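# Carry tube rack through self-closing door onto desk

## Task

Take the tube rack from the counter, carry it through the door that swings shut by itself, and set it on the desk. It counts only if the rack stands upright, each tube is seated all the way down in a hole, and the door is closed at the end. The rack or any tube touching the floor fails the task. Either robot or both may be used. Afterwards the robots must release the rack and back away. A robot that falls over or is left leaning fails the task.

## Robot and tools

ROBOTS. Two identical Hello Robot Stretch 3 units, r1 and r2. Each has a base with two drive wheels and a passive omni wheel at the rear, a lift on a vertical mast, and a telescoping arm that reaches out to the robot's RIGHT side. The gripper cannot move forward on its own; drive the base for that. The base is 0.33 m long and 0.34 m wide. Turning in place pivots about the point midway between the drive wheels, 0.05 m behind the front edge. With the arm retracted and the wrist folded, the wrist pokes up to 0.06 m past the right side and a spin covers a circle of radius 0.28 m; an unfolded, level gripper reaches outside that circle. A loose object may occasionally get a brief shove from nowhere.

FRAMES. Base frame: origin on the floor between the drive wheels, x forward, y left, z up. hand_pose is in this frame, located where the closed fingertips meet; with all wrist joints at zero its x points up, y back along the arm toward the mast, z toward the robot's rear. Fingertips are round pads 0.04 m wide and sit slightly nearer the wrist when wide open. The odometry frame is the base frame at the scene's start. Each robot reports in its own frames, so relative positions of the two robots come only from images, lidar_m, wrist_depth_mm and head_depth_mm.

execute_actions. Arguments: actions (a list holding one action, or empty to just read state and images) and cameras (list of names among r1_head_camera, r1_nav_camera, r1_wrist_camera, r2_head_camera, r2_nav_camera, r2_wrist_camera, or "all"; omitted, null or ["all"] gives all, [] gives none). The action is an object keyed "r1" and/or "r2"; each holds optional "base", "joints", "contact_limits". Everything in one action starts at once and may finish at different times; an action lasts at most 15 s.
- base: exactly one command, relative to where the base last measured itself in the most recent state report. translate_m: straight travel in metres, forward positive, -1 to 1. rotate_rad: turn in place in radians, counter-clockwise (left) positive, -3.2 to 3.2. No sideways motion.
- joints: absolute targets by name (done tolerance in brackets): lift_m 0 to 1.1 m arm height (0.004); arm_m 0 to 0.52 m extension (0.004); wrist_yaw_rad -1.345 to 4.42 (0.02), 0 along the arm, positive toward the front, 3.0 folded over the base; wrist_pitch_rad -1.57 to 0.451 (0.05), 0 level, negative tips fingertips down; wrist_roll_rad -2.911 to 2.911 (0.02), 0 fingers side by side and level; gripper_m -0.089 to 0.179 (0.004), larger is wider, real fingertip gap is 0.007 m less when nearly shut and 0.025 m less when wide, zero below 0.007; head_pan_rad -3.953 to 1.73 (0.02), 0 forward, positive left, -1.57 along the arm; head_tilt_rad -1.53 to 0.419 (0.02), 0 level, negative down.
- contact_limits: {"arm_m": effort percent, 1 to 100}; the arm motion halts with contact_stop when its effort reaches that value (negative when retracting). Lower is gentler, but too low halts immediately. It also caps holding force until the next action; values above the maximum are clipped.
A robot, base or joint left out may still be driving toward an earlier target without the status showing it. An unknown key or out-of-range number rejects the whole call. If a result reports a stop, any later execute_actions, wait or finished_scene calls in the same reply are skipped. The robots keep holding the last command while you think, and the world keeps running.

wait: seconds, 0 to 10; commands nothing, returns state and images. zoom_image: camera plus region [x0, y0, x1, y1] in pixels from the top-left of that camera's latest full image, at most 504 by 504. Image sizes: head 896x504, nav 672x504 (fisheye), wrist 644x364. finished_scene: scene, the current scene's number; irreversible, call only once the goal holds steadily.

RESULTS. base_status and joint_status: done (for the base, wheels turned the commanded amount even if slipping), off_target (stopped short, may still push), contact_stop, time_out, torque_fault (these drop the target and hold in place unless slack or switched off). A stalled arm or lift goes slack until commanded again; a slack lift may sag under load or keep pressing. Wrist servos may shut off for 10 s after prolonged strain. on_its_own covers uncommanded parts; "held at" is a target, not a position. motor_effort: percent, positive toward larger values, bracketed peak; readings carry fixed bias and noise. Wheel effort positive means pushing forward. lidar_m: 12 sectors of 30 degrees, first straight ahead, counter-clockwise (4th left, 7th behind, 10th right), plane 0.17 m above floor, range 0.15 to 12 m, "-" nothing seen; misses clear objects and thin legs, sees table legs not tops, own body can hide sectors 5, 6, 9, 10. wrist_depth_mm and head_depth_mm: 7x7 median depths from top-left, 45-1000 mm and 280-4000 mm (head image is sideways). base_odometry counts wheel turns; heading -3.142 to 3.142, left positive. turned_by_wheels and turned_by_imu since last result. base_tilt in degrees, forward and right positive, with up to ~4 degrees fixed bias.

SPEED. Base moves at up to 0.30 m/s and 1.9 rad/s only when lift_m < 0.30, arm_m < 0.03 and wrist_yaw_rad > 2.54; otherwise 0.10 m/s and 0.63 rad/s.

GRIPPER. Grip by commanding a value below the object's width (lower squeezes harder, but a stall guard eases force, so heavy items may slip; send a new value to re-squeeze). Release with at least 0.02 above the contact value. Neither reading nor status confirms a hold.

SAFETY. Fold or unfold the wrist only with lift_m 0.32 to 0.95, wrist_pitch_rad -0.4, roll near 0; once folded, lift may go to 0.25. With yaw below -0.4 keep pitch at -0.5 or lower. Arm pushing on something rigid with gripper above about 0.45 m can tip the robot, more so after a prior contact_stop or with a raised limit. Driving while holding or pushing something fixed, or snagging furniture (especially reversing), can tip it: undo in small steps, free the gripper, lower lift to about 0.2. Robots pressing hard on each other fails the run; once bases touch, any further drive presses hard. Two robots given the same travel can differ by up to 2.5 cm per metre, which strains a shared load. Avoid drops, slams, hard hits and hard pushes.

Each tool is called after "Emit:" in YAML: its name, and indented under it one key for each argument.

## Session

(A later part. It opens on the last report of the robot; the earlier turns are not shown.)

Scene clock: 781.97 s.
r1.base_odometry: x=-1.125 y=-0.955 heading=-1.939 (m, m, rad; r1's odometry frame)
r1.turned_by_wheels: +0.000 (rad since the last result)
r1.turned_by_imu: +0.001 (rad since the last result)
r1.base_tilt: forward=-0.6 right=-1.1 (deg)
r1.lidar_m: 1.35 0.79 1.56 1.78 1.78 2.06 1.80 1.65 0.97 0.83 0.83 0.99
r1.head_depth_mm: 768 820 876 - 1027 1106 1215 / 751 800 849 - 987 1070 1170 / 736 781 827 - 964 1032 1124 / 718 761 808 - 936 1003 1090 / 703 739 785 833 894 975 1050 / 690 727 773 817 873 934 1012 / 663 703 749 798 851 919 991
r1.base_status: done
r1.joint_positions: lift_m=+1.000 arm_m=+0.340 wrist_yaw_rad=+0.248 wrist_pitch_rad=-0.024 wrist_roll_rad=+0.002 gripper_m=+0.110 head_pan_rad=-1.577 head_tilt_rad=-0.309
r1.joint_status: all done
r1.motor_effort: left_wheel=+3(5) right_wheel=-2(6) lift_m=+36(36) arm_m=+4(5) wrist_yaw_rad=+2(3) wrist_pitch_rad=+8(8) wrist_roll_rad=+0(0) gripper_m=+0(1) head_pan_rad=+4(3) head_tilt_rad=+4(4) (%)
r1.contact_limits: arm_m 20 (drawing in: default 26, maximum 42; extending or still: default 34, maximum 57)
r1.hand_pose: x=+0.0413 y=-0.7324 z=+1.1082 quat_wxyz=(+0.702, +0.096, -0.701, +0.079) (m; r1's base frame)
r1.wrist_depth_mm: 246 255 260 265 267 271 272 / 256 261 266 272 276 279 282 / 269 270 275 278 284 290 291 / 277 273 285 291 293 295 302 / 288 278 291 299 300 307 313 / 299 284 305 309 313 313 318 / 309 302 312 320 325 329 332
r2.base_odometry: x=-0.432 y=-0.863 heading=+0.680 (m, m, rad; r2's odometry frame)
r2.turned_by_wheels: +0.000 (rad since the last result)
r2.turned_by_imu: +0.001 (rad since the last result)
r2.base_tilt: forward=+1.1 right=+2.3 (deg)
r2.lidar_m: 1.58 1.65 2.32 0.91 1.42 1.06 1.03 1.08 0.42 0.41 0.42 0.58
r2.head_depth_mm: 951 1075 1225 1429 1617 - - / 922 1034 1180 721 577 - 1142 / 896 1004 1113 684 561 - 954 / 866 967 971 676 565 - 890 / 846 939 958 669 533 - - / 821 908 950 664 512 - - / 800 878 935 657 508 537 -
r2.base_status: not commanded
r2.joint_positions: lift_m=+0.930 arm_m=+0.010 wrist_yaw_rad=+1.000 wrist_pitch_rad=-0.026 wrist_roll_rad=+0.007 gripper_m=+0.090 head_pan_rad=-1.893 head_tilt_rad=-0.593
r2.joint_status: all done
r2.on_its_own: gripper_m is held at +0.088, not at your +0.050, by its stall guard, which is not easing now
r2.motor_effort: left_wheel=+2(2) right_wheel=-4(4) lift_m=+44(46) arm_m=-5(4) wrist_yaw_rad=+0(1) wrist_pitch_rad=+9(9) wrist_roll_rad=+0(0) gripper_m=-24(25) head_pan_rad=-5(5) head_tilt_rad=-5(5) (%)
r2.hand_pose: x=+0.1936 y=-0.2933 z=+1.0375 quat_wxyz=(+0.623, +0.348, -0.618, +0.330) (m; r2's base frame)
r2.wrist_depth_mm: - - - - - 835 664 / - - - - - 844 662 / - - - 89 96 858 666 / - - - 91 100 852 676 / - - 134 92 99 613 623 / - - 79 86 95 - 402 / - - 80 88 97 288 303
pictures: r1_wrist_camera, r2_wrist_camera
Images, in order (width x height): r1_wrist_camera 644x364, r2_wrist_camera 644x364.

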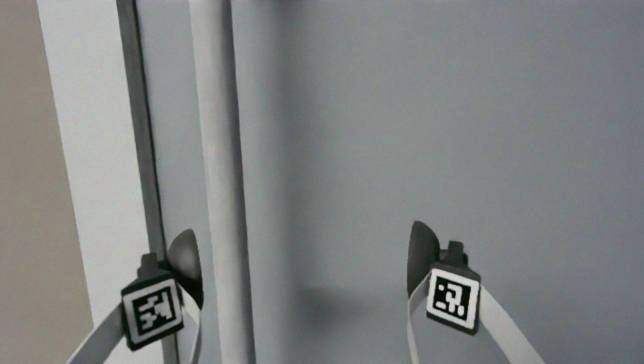

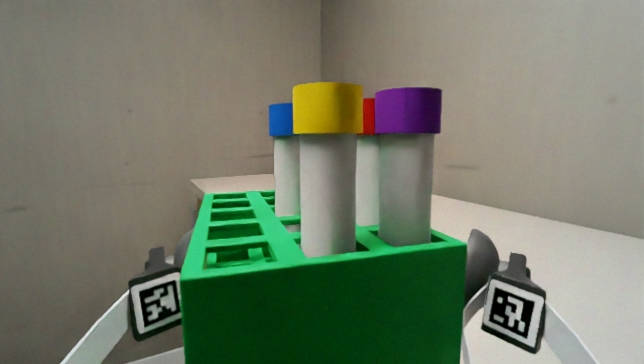

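Emit:
execute_actions:
  actions:
    - {"r1":{"base":{"translate_m":0.08}},"r2":{"base":{"rotate_rad":1.57},"joints":{"wrist_yaw_rad":1.5}}}
  cameras: ["r1_wrist_camera"]

Emit:
execute_actions:
  actions:
    - {"r1":{"joints":{"arm_m":0.40},"contact_limits":{"arm_m":15}}}
  cameras: ["r1_wrist_camera","r2_wrist_camera"]

Scene clock: 802.50 s.
r1.base_odometry: x=-1.154 y=-1.029 heading=-1.939 (m, m, rad; r1's odometry frame)
r1.turned_by_wheels: +0.000 (rad since the last result)
r1.turned_by_imu: +0.002 (rad since the last result)
r1.base_tilt: forward=-0.5 right=-1.1 (deg)
r1.lidar_m: 1.27 0.85 1.47 1.80 1.80 2.11 1.88 1.61 0.94 0.81 0.83 0.97
r1.head_depth_mm: 753 799 854 - 1004 1078 1180 / 734 781 829 - 963 1040 1140 / 716 761 805 - 937 1008 1102 / 701 738 784 - 910 979 1064 / 686 725 769 818 877 944 1025 / 663 702 746 796 852 913 995 / 655 693 736 781 835 894 964
r1.base_status: done
r1.joint_positions: lift_m=+1.000 arm_m=+0.340 wrist_yaw_rad=+0.248 wrist_pitch_rad=-0.024 wrist_roll_rad=+0.002 gripper_m=+0.110 head_pan_rad=-1.577 head_tilt_rad=-0.309
r1.joint_status: not commanded
r1.motor_effort: left_wheel=+3(9) right_wheel=-2(3) lift_m=+36(36) arm_m=+5(5) wrist_yaw_rad=+2(2) wrist_pitch_rad=+8(8) wrist_roll_rad=+0(0) gripper_m=+1(0) head_pan_rad=+3(4) head_tilt_rad=+4(4) (%)
r1.hand_pose: x=+0.0413 y=-0.7324 z=+1.1082 quat_wxyz=(+0.702, +0.096, -0.701, +0.079) (m; r1's base frame)
r1.wrist_depth_mm: 240 232 243 244 250 254 256 / 245 246 249 250 258 259 263 / 253 252 255 258 266 266 270 / 261 259 254 269 274 278 281 / 267 271 266 276 282 285 288 / 277 280 275 286 292 292 299 / 285 293 282 296 298 309 306
r2.base_odometry: x=-0.432 y=-0.863 heading=+2.250 (m, m, rad; r2's odometry frame)
r2.turned_by_wheels: +1.570 (rad since the last result)
r2.turned_by_imu: +1.558 (rad since the last result)
r2.base_tilt: forward=+1.1 right=+2.3 (deg)
r2.lidar_m: 0.84 1.43 1.06 1.03 1.08 0.42 0.41 0.42 0.58 1.58 1.66 2.33
r2.head_depth_mm: 1452 1525 1012 696 656 - - / 1436 1550 998 793 818 - 1065 / 1387 1505 1040 1011 1104 - 1162 / 1348 1465 1282 1435 1535 - 1157 / 1306 1441 1629 1879 1803 - - / 1283 1411 1577 1778 1755 - - / 1237 1373 1527 1723 1685 1378 -
r2.base_status: done
r2.joint_positions: lift_m=+0.930 arm_m=+0.010 wrist_yaw_rad=+1.499 wrist_pitch_rad=-0.026 wrist_roll_rad=+0.007 gripper_m=+0.090 head_pan_rad=-1.893 head_tilt_rad=-0.593
r2.joint_status: all done
r2.on_its_own: gripper_m is held at +0.088, not at your +0.050, by its stall guard, which is not easing now
r2.motor_effort: left_wheel=-4(9) right_wheel=+5(10) lift_m=+44(44) arm_m=-4(5) wrist_yaw_rad=+1(4) wrist_pitch_rad=+9(9) wrist_roll_rad=+0(0) gripper_m=-24(24) head_pan_rad=-4(4) head_tilt_rad=-5(5) (%)
r2.hand_pose: x=+0.2335 y=-0.1736 z=+1.0375 quat_wxyz=(+0.522, +0.490, -0.513, +0.473) (m; r2's base frame)
r2.wrist_depth_mm: - - - - - - - / - 882 859 - - - - / - - - 90 98 - - / - - - 93 101 - - / - - 135 93 100 - - / - - 79 86 95 - - / - - 80 88 97 - -
pictures: r1_wrist_camera
Images, in order (width x height): r1_wrist_camera 644x364.

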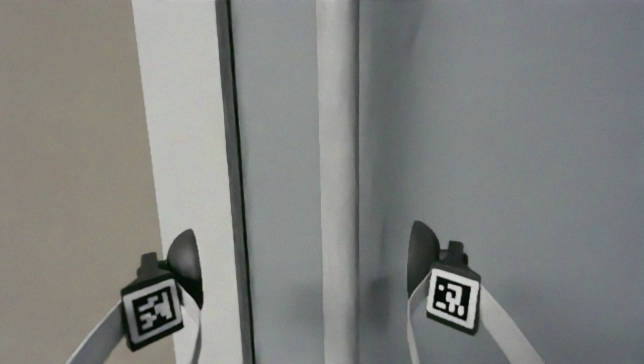

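Scene clock: 804.10 s.
r1.base_odometry: x=-1.154 y=-1.029 heading=-1.939 (m, m, rad; r1's odometry frame)
r1.turned_by_wheels: +0.000 (rad since the last result)
r1.turned_by_imu: +0.000 (rad since the last result)
r1.base_tilt: forward=-0.6 right=-1.1 (deg)
r1.lidar_m: 1.27 0.85 1.47 1.80 1.80 2.11 1.87 1.61 0.94 0.81 0.83 0.97
r1.head_depth_mm: 752 801 853 - 1001 1080 1187 / 734 781 827 915 959 1042 1139 / 716 760 805 - 935 1009 1100 / 702 740 786 816 907 979 1066 / 686 724 769 824 875 943 1022 / 661 703 748 793 854 919 996 / 656 693 736 782 834 895 966
r1.base_status: not commanded
r1.joint_positions: lift_m=+1.000 arm_m=+0.400 wrist_yaw_rad=+0.248 wrist_pitch_rad=-0.024 wrist_roll_rad=+0.002 gripper_m=+0.110 head_pan_rad=-1.577 head_tilt_rad=-0.309
r1.joint_status: all done
r1.motor_effort: left_wheel=+3(3) right_wheel=-2(2) lift_m=+36(36) arm_m=+4(5) wrist_yaw_rad=+2(2) wrist_pitch_rad=+8(8) wrist_roll_rad=+0(0) gripper_m=+0(0) head_pan_rad=+4(4) head_tilt_rad=+3(4) (%)
r1.contact_limits: arm_m 15 (drawing in: default 26, maximum 42; extending or still: default 34, maximum 57)
r1.hand_pose: x=+0.0413 y=-0.7924 z=+1.1082 quat_wxyz=(+0.702, +0.096, -0.701, +0.079) (m; r1's base frame)
r1.wrist_depth_mm: 176 177 191 126 194 197 199 / 190 182 197 129 201 202 207 / 196 187 201 134 207 208 212 / 204 193 208 139 213 215 220 / 209 198 216 146 219 223 225 / 219 203 222 222 227 229 233 / 221 214 228 158 237 241 243
r2.base_odometry: x=-0.432 y=-0.863 heading=+2.250 (m, m, rad; r2's odometry frame)
r2.turned_by_wheels: +0.000 (rad since the last result)
r2.turned_by_imu: +0.000 (rad since the last result)
r2.base_tilt: forward=+1.1 right=+2.3 (deg)
r2.lidar_m: 0.84 1.42 1.07 1.03 1.08 0.42 0.41 0.43 0.58 1.58 1.65 2.32
r2.head_depth_mm: 1432 1525 1011 697 655 - - / 1433 1562 999 792 821 - 1061 / 1395 1493 1043 1016 1102 - 1159 / 1343 1465 1276 1423 1525 - 1149 / 1313 1449 1632 1880 1800 - - / 1265 1409 1580 1783 1764 - - / 1242 1371 1529 1713 1686 1374 -
r2.base_status: not commanded
r2.joint_positions: lift_m=+0.930 arm_m=+0.010 wrist_yaw_rad=+1.499 wrist_pitch_rad=-0.026 wrist_roll_rad=+0.007 gripper_m=+0.090 head_pan_rad=-1.893 head_tilt_rad=-0.593
r2.joint_status: not commanded
r2.on_its_own: gripper_m is held at +0.088, not at your +0.050, by its stall guard, which is not easing now
r2.motor_effort: left_wheel=-4(4) right_wheel=+5(5) lift_m=+44(45) arm_m=-4(4) wrist_yaw_rad=+1(2) wrist_pitch_rad=+9(9) wrist_roll_rad=+0(1) gripper_m=-24(25) head_pan_rad=-4(4) head_tilt_rad=-4(5) (%)
r2.hand_pose: x=+0.2335 y=-0.1736 z=+1.0375 quat_wxyz=(+0.522, +0.490, -0.513, +0.473) (m; r2's base frame)
r2.wrist_depth_mm: - - - - - - - / - 897 866 - - - - / - - - 90 97 - - / - - - 92 100 - - / - - 134 93 99 - - / - - 79 86 95 - - / - - 80 88 97 - -
pictures: r1_wrist_camera, r2_wrist_camera
Images, in order (width x height): r1_wrist_camera 644x364, r2_wrist_camera 644x364.

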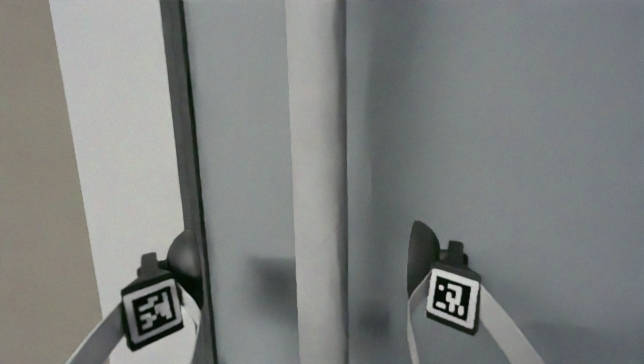

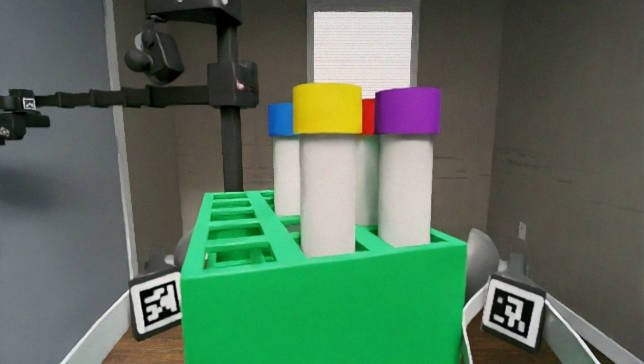

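Emit:
execute_actions:
  actions:
    - {"r1": {"joints": {"gripper_m": -0.01}}}
  cameras: ["r1_wrist_camera", "r1_head_camera"]

Scene clock: 830.40 s.
r1.base_odometry: x=-1.154 y=-1.029 heading=-1.939 (m, m, rad; r1's odometry frame)
r1.turned_by_wheels: +0.000 (rad since the last result)
r1.turned_by_imu: +0.000 (rad since the last result)
r1.base_tilt: forward=-0.7 right=-0.9 (deg)
r1.lidar_m: 1.27 0.85 1.47 1.80 1.80 2.10 1.87 1.61 0.95 0.81 0.83 0.97
r1.head_depth_mm: 750 800 853 - 1005 1084 1183 / 734 777 825 911 963 1042 1140 / 717 760 804 - 934 1010 1098 / 700 739 781 - 903 978 1060 / 688 724 767 824 876 939 1020 / 661 702 744 794 852 916 993 / 656 694 735 781 833 897 964
r1.base_status: not commanded
r1.joint_positions: lift_m=+1.000 arm_m=+0.400 wrist_yaw_rad=+0.235 wrist_pitch_rad=-0.023 wrist_roll_rad=+0.002 gripper_m=-0.009 head_pan_rad=-1.577 head_tilt_rad=-0.309
r1.joint_status: all done
r1.on_its_own: wrist_yaw_rad is at rest, and its effort (+18) is outside its rest range (-12 to +12)
r1.motor_effort: left_wheel=-4(4) right_wheel=+6(7) lift_m=+36(36) arm_m=+2(5) wrist_yaw_rad=+18(19) wrist_pitch_rad=+8(8) wrist_roll_rad=+0(0) gripper_m=-15(86) head_pan_rad=+4(4) head_tilt_rad=+4(3) (%)
r1.hand_pose: x=+0.0380 y=-0.7934 z=+1.1083 quat_wxyz=(+0.703, +0.091, -0.702, +0.074) (m; r1's base frame)
r1.wrist_depth_mm: 173 177 191 124 194 197 201 / 179 180 194 128 200 204 206 / 184 185 200 132 207 210 214 / 198 191 206 139 215 215 220 / 205 196 211 139 220 222 227 / 213 202 219 143 227 233 236 / 218 209 227 151 234 239 245
r2.base_odometry: x=-0.432 y=-0.863 heading=+2.250 (m, m, rad; r2's odometry frame)
r2.turned_by_wheels: +0.000 (rad since the last result)
r2.turned_by_imu: +0.001 (rad since the last result)
r2.base_tilt: forward=+1.0 right=+2.3 (deg)
r2.lidar_m: 0.84 1.42 1.07 1.03 1.08 0.42 0.41 0.42 0.58 1.58 1.65 2.32
r2.head_depth_mm: 1449 1522 1014 695 653 - - / 1427 1549 995 793 817 - 1066 / 1378 1508 1046 1012 1107 - 1168 / 1346 1469 1290 1424 1523 - 1157 / 1305 1450 1647 1840 1791 - - / 1272 1410 1567 1767 1768 - - / 1241 1364 1529 1722 1689 1371 -
r2.base_status: not commanded
r2.joint_positions: lift_m=+0.930 arm_m=+0.010 wrist_yaw_rad=+1.499 wrist_pitch_rad=-0.026 wrist_roll_rad=+0.007 gripper_m=+0.090 head_pan_rad=-1.893 head_tilt_rad=-0.593
r2.joint_status: not commanded
r2.on_its_own: gripper_m is held at +0.088, not at your +0.050, by its stall guard, which is not easing now
r2.motor_effort: left_wheel=-4(4) right_wheel=+5(5) lift_m=+44(44) arm_m=-4(4) wrist_yaw_rad=+2(2) wrist_pitch_rad=+9(9) wrist_roll_rad=+0(0) gripper_m=-25(25) head_pan_rad=-5(4) head_tilt_rad=-5(5) (%)
r2.hand_pose: x=+0.2335 y=-0.1736 z=+1.0375 quat_wxyz=(+0.522, +0.490, -0.513, +0.473) (m; r2's base frame)
r2.wrist_depth_mm: - - - - - - - / - 881 864 - - - - / - - - 89 97 - - / - - - 91 100 - - / - - 135 92 100 - - / - - 79 86 95 - - / - - 80 88 97 - -
pictures: r1_head_camera (sideways: a quarter turn clockwise sets it upright), r1_wrist_camera
Images, in order (width x height): r1_head_camera 896x504, r1_wrist_camera 644x364.

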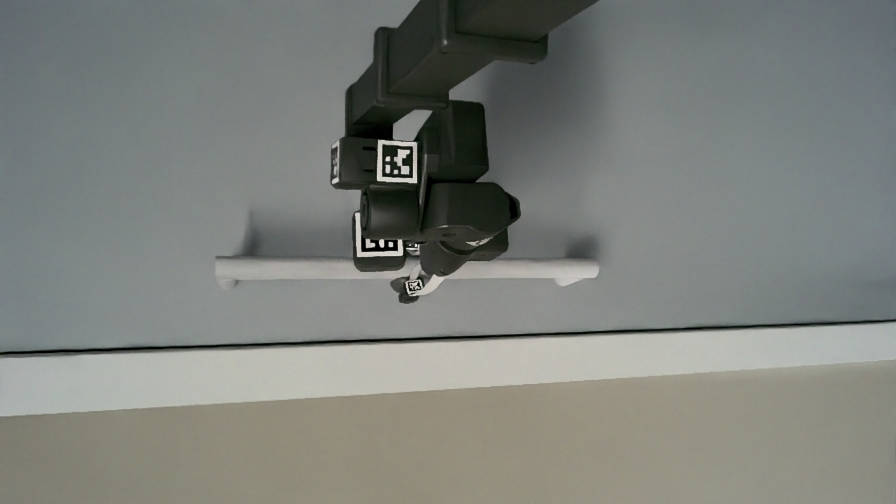

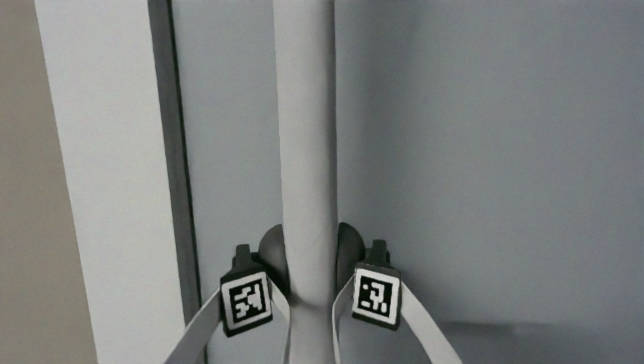

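Emit:
execute_actions:
  actions:
    - {"r1": {"base": {"translate_m": -0.058}, "joints": {"arm_m": 0.321, "wrist_yaw_rad": 0.349}, "contact_limits": {"arm_m": 35}}}
  cameras: ["r1_wrist_camera", "r1_nav_camera"]

Scene clock: 853.87 s.
r1.base_odometry: x=-1.133 y=-0.975 heading=-1.939 (m, m, rad; r1's odometry frame)
r1.turned_by_wheels: +0.000 (rad since the last result)
r1.turned_by_imu: +0.001 (rad since the last result)
r1.base_tilt: forward=-0.5 right=-1.0 (deg)
r1.lidar_m: 1.33 0.90 1.54 1.79 1.78 2.08 1.82 1.64 0.90 0.74 0.83 0.98
r1.head_depth_mm: 704 754 808 - 949 1032 1138 / 682 725 772 - 907 981 1074 / 658 701 742 - 871 933 1022 / 636 675 717 - 832 891 971 / 619 651 677 729 779 853 925 / 615 691 736 796 854 928 1006 / 661 699 745 795 849 909 985
r1.base_status: done
r1.joint_positions: lift_m=+1.000 arm_m=+0.322 wrist_yaw_rad=+0.341 wrist_pitch_rad=-0.023 wrist_roll_rad=+0.002 gripper_m=-0.009 head_pan_rad=-1.577 head_tilt_rad=-0.309
r1.joint_status: all done
r1.motor_effort: left_wheel=+0(20) right_wheel=+1(18) lift_m=+36(36) arm_m=-7(12) wrist_yaw_rad=+9(62) wrist_pitch_rad=+8(8) wrist_roll_rad=+0(0) gripper_m=-14(18) head_pan_rad=+3(4) head_tilt_rad=+4(4) (%)
r1.contact_limits: arm_m 35 (drawing in: default 26, maximum 42; extending or still: default 34, maximum 57)
r1.hand_pose: x=+0.0641 y=-0.7074 z=+1.1082 quat_wxyz=(+0.698, +0.129, -0.696, +0.111) (m; r1's base frame)
r1.wrist_depth_mm: 286 280 189 125 194 196 199 / 295 289 195 128 200 202 205 / 307 301 199 132 206 210 212 / 319 311 206 137 213 216 218 / 326 318 213 139 220 221 227 / 342 336 219 142 226 231 233 / 345 343 230 150 234 238 241
r2.base_odometry: x=-0.432 y=-0.863 heading=+2.250 (m, m, rad; r2's odometry frame)
r2.turned_by_wheels: +0.000 (rad since the last result)
r2.turned_by_imu: +0.001 (rad since the last result)
r2.base_tilt: forward=+1.0 right=+2.3 (deg)
r2.lidar_m: 0.89 1.32 1.06 1.03 1.08 0.42 0.41 0.42 0.58 1.58 1.66 2.32
r2.head_depth_mm: 1452 1516 1008 697 654 - - / 1427 1536 1001 791 818 - 1065 / 1380 1499 1041 1010 1100 - 1155 / 1343 1475 1277 1431 1517 - 1153 / 1310 1455 1633 1864 1788 - - / 1271 1408 1586 1776 1765 - - / 1237 1364 1521 1721 1689 1372 -
r2.base_status: not commanded
r2.joint_positions: lift_m=+0.930 arm_m=+0.010 wrist_yaw_rad=+1.499 wrist_pitch_rad=-0.026 wrist_roll_rad=+0.007 gripper_m=+0.090 head_pan_rad=-1.893 head_tilt_rad=-0.593
r2.joint_status: not commanded
r2.on_its_own: gripper_m is held at +0.088, not at your +0.050, by its stall guard, which is not easing now
r2.motor_effort: left_wheel=-4(4) right_wheel=+5(5) lift_m=+44(44) arm_m=-4(4) wrist_yaw_rad=+1(2) wrist_pitch_rad=+9(9) wrist_roll_rad=+0(0) gripper_m=-24(24) head_pan_rad=-5(5) head_tilt_rad=-5(5) (%)
r2.hand_pose: x=+0.2335 y=-0.1736 z=+1.0375 quat_wxyz=(+0.522, +0.490, -0.513, +0.473) (m; r2's base frame)
r2.wrist_depth_mm: - - 817 - - - - / - - 923 - - - - / - - - 89 97 - - / - - - 91 100 - - / - - 134 92 99 - - / - - 79 86 95 - - / - - 80 88 97 - -
pictures: r1_nav_camera (sideways: a quarter turn counterclockwise sets it upright), r1_wrist_camera
Images, in order (width x height): r1_nav_camera 672x504, r1_wrist_camera 644x364.

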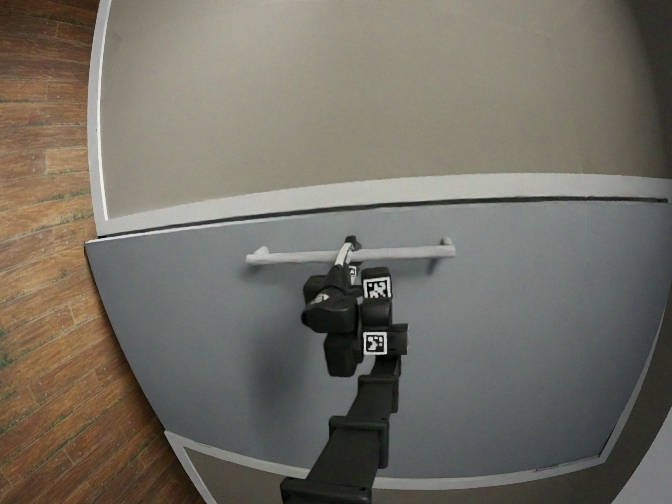

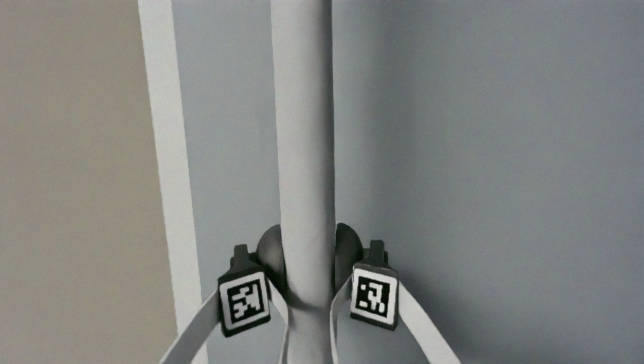

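Emit:
execute_actions:
  actions:
    - {"r1": {"base": {"translate_m": -0.075}, "joints": {"arm_m": 0.241, "wrist_yaw_rad": 0.471}, "contact_limits": {"arm_m": 35}}}
  cameras: []

Emit:
execute_actions:
  actions:
    - {"r1": {"base": {"translate_m": -0.097}, "joints": {"arm_m": 0.162, "wrist_yaw_rad": 0.611}, "contact_limits": {"arm_m": 35}}}
  cameras: []

Emit:
execute_actions:
  actions:
    - {"r1": {"base": {"translate_m": -0.107}, "joints": {"arm_m": 0.097, "wrist_yaw_rad": 0.75}, "contact_limits": {"arm_m": 35}}}
  cameras: ["r1_wrist_camera", "r1_nav_camera"]

Scene clock: 864.67 s.
r1.base_odometry: x=-1.106 y=-0.905 heading=-1.939 (m, m, rad; r1's odometry frame)
r1.turned_by_wheels: +0.000 (rad since the last result)
r1.turned_by_imu: +0.001 (rad since the last result)
r1.base_tilt: forward=-0.7 right=-1.0 (deg)
r1.lidar_m: 1.40 0.97 1.62 1.77 1.77 2.00 1.75 1.67 0.85 0.65 0.65 1.01
r1.head_depth_mm: 668 716 768 - 918 995 1106 / 633 678 724 - 870 925 1023 / 605 643 686 - - 863 942 / 578 612 652 - 767 808 879 / 554 581 616 590 685 763 822 / 530 560 594 629 674 734 811 / 528 697 746 801 859 925 999
r1.base_status: done
r1.joint_positions: lift_m=+1.000 arm_m=+0.242 wrist_yaw_rad=+0.467 wrist_pitch_rad=-0.025 wrist_roll_rad=+0.002 gripper_m=-0.009 head_pan_rad=-1.577 head_tilt_rad=-0.309
r1.joint_status: all done
r1.motor_effort: left_wheel=+2(21) right_wheel=-2(18) lift_m=+36(36) arm_m=-7(10) wrist_yaw_rad=+5(69) wrist_pitch_rad=+8(8) wrist_roll_rad=+0(0) gripper_m=-13(18) head_pan_rad=+4(4) head_tilt_rad=+3(4) (%)
r1.contact_limits: arm_m 35 (drawing in: default 26, maximum 42; extending or still: default 34, maximum 57)
r1.hand_pose: x=+0.0936 y=-0.6148 z=+1.1079 quat_wxyz=(+0.689, +0.172, -0.686, +0.155) (m; r1's base frame)
r1.wrist_depth_mm: 433 410 189 125 193 193 196 / 449 423 196 128 197 201 202 / 466 437 202 133 203 207 209 / 485 460 209 137 211 214 214 / 497 483 216 139 218 219 221 / 530 488 225 142 225 227 227 / 534 518 230 151 232 235 235
r2.base_odometry: x=-0.432 y=-0.863 heading=+2.250 (m, m, rad; r2's odometry frame)
r2.turned_by_wheels: +0.000 (rad since the last result)
r2.turned_by_imu: +0.001 (rad since the last result)
r2.base_tilt: forward=+1.0 right=+2.3 (deg)
r2.lidar_m: 0.96 1.27 1.07 1.03 1.08 0.42 0.41 0.43 0.58 1.58 1.66 2.32
r2.head_depth_mm: 1442 1520 1015 695 654 - - / 1434 1553 1002 792 816 - 1065 / 1394 1494 1045 1012 1110 - 1160 / 1343 1472 1280 1429 1527 - 1150 / 1305 1456 1629 1877 1801 - - / 1270 1414 1578 1778 1756 - - / 1243 1375 1513 1724 1692 1376 -
r2.base_status: not commanded
r2.joint_positions: lift_m=+0.930 arm_m=+0.010 wrist_yaw_rad=+1.499 wrist_pitch_rad=-0.026 wrist_roll_rad=+0.007 gripper_m=+0.090 head_pan_rad=-1.893 head_tilt_rad=-0.593
r2.joint_status: not commanded
r2.on_its_own: gripper_m is held at +0.088, not at your +0.050, by its stall guard, which is not easing now
r2.motor_effort: left_wheel=-4(4) right_wheel=+5(5) lift_m=+44(44) arm_m=-4(4) wrist_yaw_rad=+1(1) wrist_pitch_rad=+9(9) wrist_roll_rad=+0(0) gripper_m=-24(24) head_pan_rad=-4(4) head_tilt_rad=-5(5) (%)
r2.hand_pose: x=+0.2335 y=-0.1736 z=+1.0375 quat_wxyz=(+0.522, +0.490, -0.513, +0.473) (m; r2's base frame)
r2.wrist_depth_mm: - - 891 - - - - / - - 947 - - - - / - - - 89 97 - - / - - - 91 100 - - / - - 134 92 99 - - / - - 79 86 95 - - / - - 80 88 97 - -
pictures: none
No camera images: the call's "cameras" was empty. Leave "cameras" out to get every camera's image.

Scene clock: 866.60 s.
r1.base_odometry: x=-1.071 y=-0.815 heading=-1.939 (m, m, rad; r1's odometry frame)
r1.turned_by_wheels: +0.000 (rad since the last result)
r1.turned_by_imu: +0.001 (rad since the last result)
r1.base_tilt: forward=-0.7 right=-1.0 (deg)
r1.lidar_m: 1.14 1.06 1.73 1.75 1.75 1.88 1.65 1.65 0.82 0.58 0.56 1.03
r1.head_depth_mm: 640 690 745 795 - 1001 1111 / 596 640 688 722 - 897 987 / 559 597 637 673 - 837 881 / 526 559 593 628 - 751 801 / 495 524 557 583 - 680 735 / 469 493 455 531 547 605 679 / 445 466 494 522 554 594 658
r1.base_status: done
r1.joint_positions: lift_m=+1.000 arm_m=+0.162 wrist_yaw_rad=+0.615 wrist_pitch_rad=-0.026 wrist_roll_rad=+0.002 gripper_m=-0.009 head_pan_rad=-1.577 head_tilt_rad=-0.309
r1.joint_status: all done
r1.motor_effort: left_wheel=+5(20) right_wheel=-7(16) lift_m=+36(36) arm_m=-6(11) wrist_yaw_rad=-5(78) wrist_pitch_rad=+8(9) wrist_roll_rad=+0(0) gripper_m=-13(19) head_pan_rad=+3(3) head_tilt_rad=+3(3) (%)
r1.contact_limits: arm_m 35 (drawing in: default 26, maximum 42; extending or still: default 34, maximum 57)
r1.hand_pose: x=+0.1261 y=-0.5161 z=+1.1077 quat_wxyz=(+0.676, +0.223, -0.671, +0.205) (m; r1's base frame)
r1.wrist_depth_mm: 671 608 191 128 191 192 191 / 707 627 196 131 197 197 198 / 727 647 204 135 203 201 203 / 773 666 209 138 209 209 209 / 794 697 215 140 217 215 215 / 834 737 676 144 225 224 225 / 880 776 234 152 232 231 233
r2.base_odometry: x=-0.432 y=-0.863 heading=+2.250 (m, m, rad; r2's odometry frame)
r2.turned_by_wheels: +0.000 (rad since the last result)
r2.turned_by_imu: +0.000 (rad since the last result)
r2.base_tilt: forward=+1.0 right=+2.3 (deg)
r2.lidar_m: 1.05 1.22 1.06 1.03 1.08 0.42 0.41 0.42 0.58 1.58 1.65 2.32
r2.head_depth_mm: 1456 1521 1007 696 654 - - / 1426 1541 992 792 821 - 1070 / 1383 1499 1043 1015 1103 - 1158 / 1340 1471 1273 1433 1545 - 1162 / 1304 1468 1627 1869 1791 - - / 1275 1410 1578 1789 1746 - - / 1249 1372 1525 1714 1684 1379 -
r2.base_status: not commanded
r2.joint_positions: lift_m=+0.930 arm_m=+0.010 wrist_yaw_rad=+1.499 wrist_pitch_rad=-0.026 wrist_roll_rad=+0.007 gripper_m=+0.090 head_pan_rad=-1.893 head_tilt_rad=-0.593
r2.joint_status: not commanded
r2.on_its_own: gripper_m is held at +0.088, not at your +0.050, by its stall guard, which is not easing now
r2.motor_effort: left_wheel=-4(3) right_wheel=+5(5) lift_m=+44(44) arm_m=-4(4) wrist_yaw_rad=+2(0) wrist_pitch_rad=+9(9) wrist_roll_rad=+0(0) gripper_m=-24(24) head_pan_rad=-4(4) head_tilt_rad=-5(5) (%)
r2.hand_pose: x=+0.2335 y=-0.1736 z=+1.0375 quat_wxyz=(+0.522, +0.490, -0.513, +0.473) (m; r2's base frame)
r2.wrist_depth_mm: - - - - - - - / - - - - - - - / - - - 89 97 - - / - - - 91 100 - - / - - 134 92 99 - - / - - 79 86 95 - - / - - 80 88 97 - -
pictures: none
No camera images: the call's "cameras" was empty. Leave "cameras" out to get every camera's image.

Scene clock: 868.67 s.
r1.base_odometry: x=-1.032 y=-0.715 heading=-1.938 (m, m, rad; r1's odometry frame)
r1.turned_by_wheels: +0.000 (rad since the last result)
r1.turned_by_imu: +0.001 (rad since the last result)
r1.base_tilt: forward=-0.5 right=-1.1 (deg)
r1.lidar_m: 1.24 1.15 1.85 1.72 1.72 1.77 1.55 1.55 0.83 0.53 0.48 1.06
r1.head_depth_mm: 647 699 759 820 - - 1204 / 586 630 678 728 - - 1016 / 538 572 613 660 - - 874 / 494 525 557 596 639 - 766 / 458 485 514 544 - - 675 / 427 449 475 503 - 572 610 / 399 419 438 455 412 461 531
r1.base_status: done
r1.joint_positions: lift_m=+1.000 arm_m=+0.097 wrist_yaw_rad=+0.769 wrist_pitch_rad=-0.027 wrist_roll_rad=+0.002 gripper_m=-0.009 head_pan_rad=-1.577 head_tilt_rad=-0.309
r1.joint_status: all done
r1.on_its_own: wrist_yaw_rad is at rest, and its effort (-23) is outside its rest range (-12 to +12)
r1.motor_effort: left_wheel=+7(14) right_wheel=-10(10) lift_m=+36(36) arm_m=-5(11) wrist_yaw_rad=-23(73) wrist_pitch_rad=+9(9) wrist_roll_rad=+0(0) gripper_m=-14(18) head_pan_rad=+3(4) head_tilt_rad=+4(4) (%)
r1.contact_limits: arm_m 35 (drawing in: default 26, maximum 42; extending or still: default 34, maximum 57)
r1.hand_pose: x=+0.1562 y=-0.4260 z=+1.1074 quat_wxyz=(+0.659, +0.274, -0.652, +0.256) (m; r1's base frame)
r1.wrist_depth_mm: - 878 193 189 189 189 187 / - 918 199 195 196 195 192 / - 953 203 139 201 199 199 / - - 210 141 208 207 203 / - - 219 141 215 212 212 / - - - 144 221 220 219 / - - 235 152 231 229 226
r2.base_odometry: x=-0.432 y=-0.863 heading=+2.250 (m, m, rad; r2's odometry frame)
r2.turned_by_wheels: +0.000 (rad since the last result)
r2.turned_by_imu: +0.000 (rad since the last result)
r2.base_tilt: forward=+1.1 right=+2.3 (deg)
r2.lidar_m: 1.15 1.19 1.06 1.03 1.08 0.42 0.41 0.42 0.58 1.58 1.66 2.33
r2.head_depth_mm: 1443 1513 1016 696 656 - - / 1427 1539 998 793 823 - 1067 / 1385 1500 1049 1011 1107 - 1157 / 1347 1477 1276 1435 1516 - 1148 / 1300 1452 1627 1851 1795 - - / 1270 1411 1558 1773 1765 - - / 1237 1360 1518 1718 1697 1381 -
r2.base_status: not commanded
r2.joint_positions: lift_m=+0.930 arm_m=+0.010 wrist_yaw_rad=+1.499 wrist_pitch_rad=-0.026 wrist_roll_rad=+0.007 gripper_m=+0.090 head_pan_rad=-1.893 head_tilt_rad=-0.593
r2.joint_status: not commanded
r2.on_its_own: gripper_m is held at +0.088, not at your +0.050, by its stall guard, which is not easing now
r2.motor_effort: left_wheel=-4(4) right_wheel=+5(5) lift_m=+44(44) arm_m=-4(4) wrist_yaw_rad=+1(0) wrist_pitch_rad=+9(9) wrist_roll_rad=+0(0) gripper_m=-24(24) head_pan_rad=-5(5) head_tilt_rad=-4(5) (%)
r2.hand_pose: x=+0.2335 y=-0.1736 z=+1.0375 quat_wxyz=(+0.522, +0.490, -0.513, +0.473) (m; r2's base frame)
r2.wrist_depth_mm: - - - - - - - / - - - - - - - / - - - 89 97 - - / - - - 91 100 - - / - - 134 92 100 - - / - - 79 86 95 - - / - - 80 88 97 - -
pictures: r1_nav_camera (sideways: a quarter turn counterclockwise sets it upright), r1_wrist_camera
Images, in order (width x height): r1_nav_camera 672x504, r1_wrist_camera 644x364.

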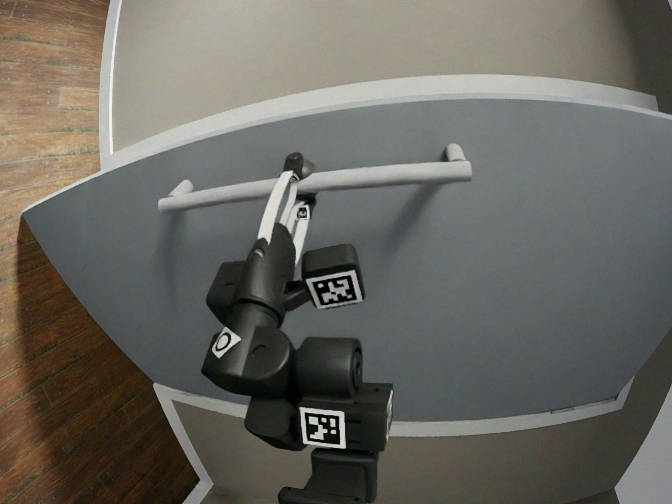

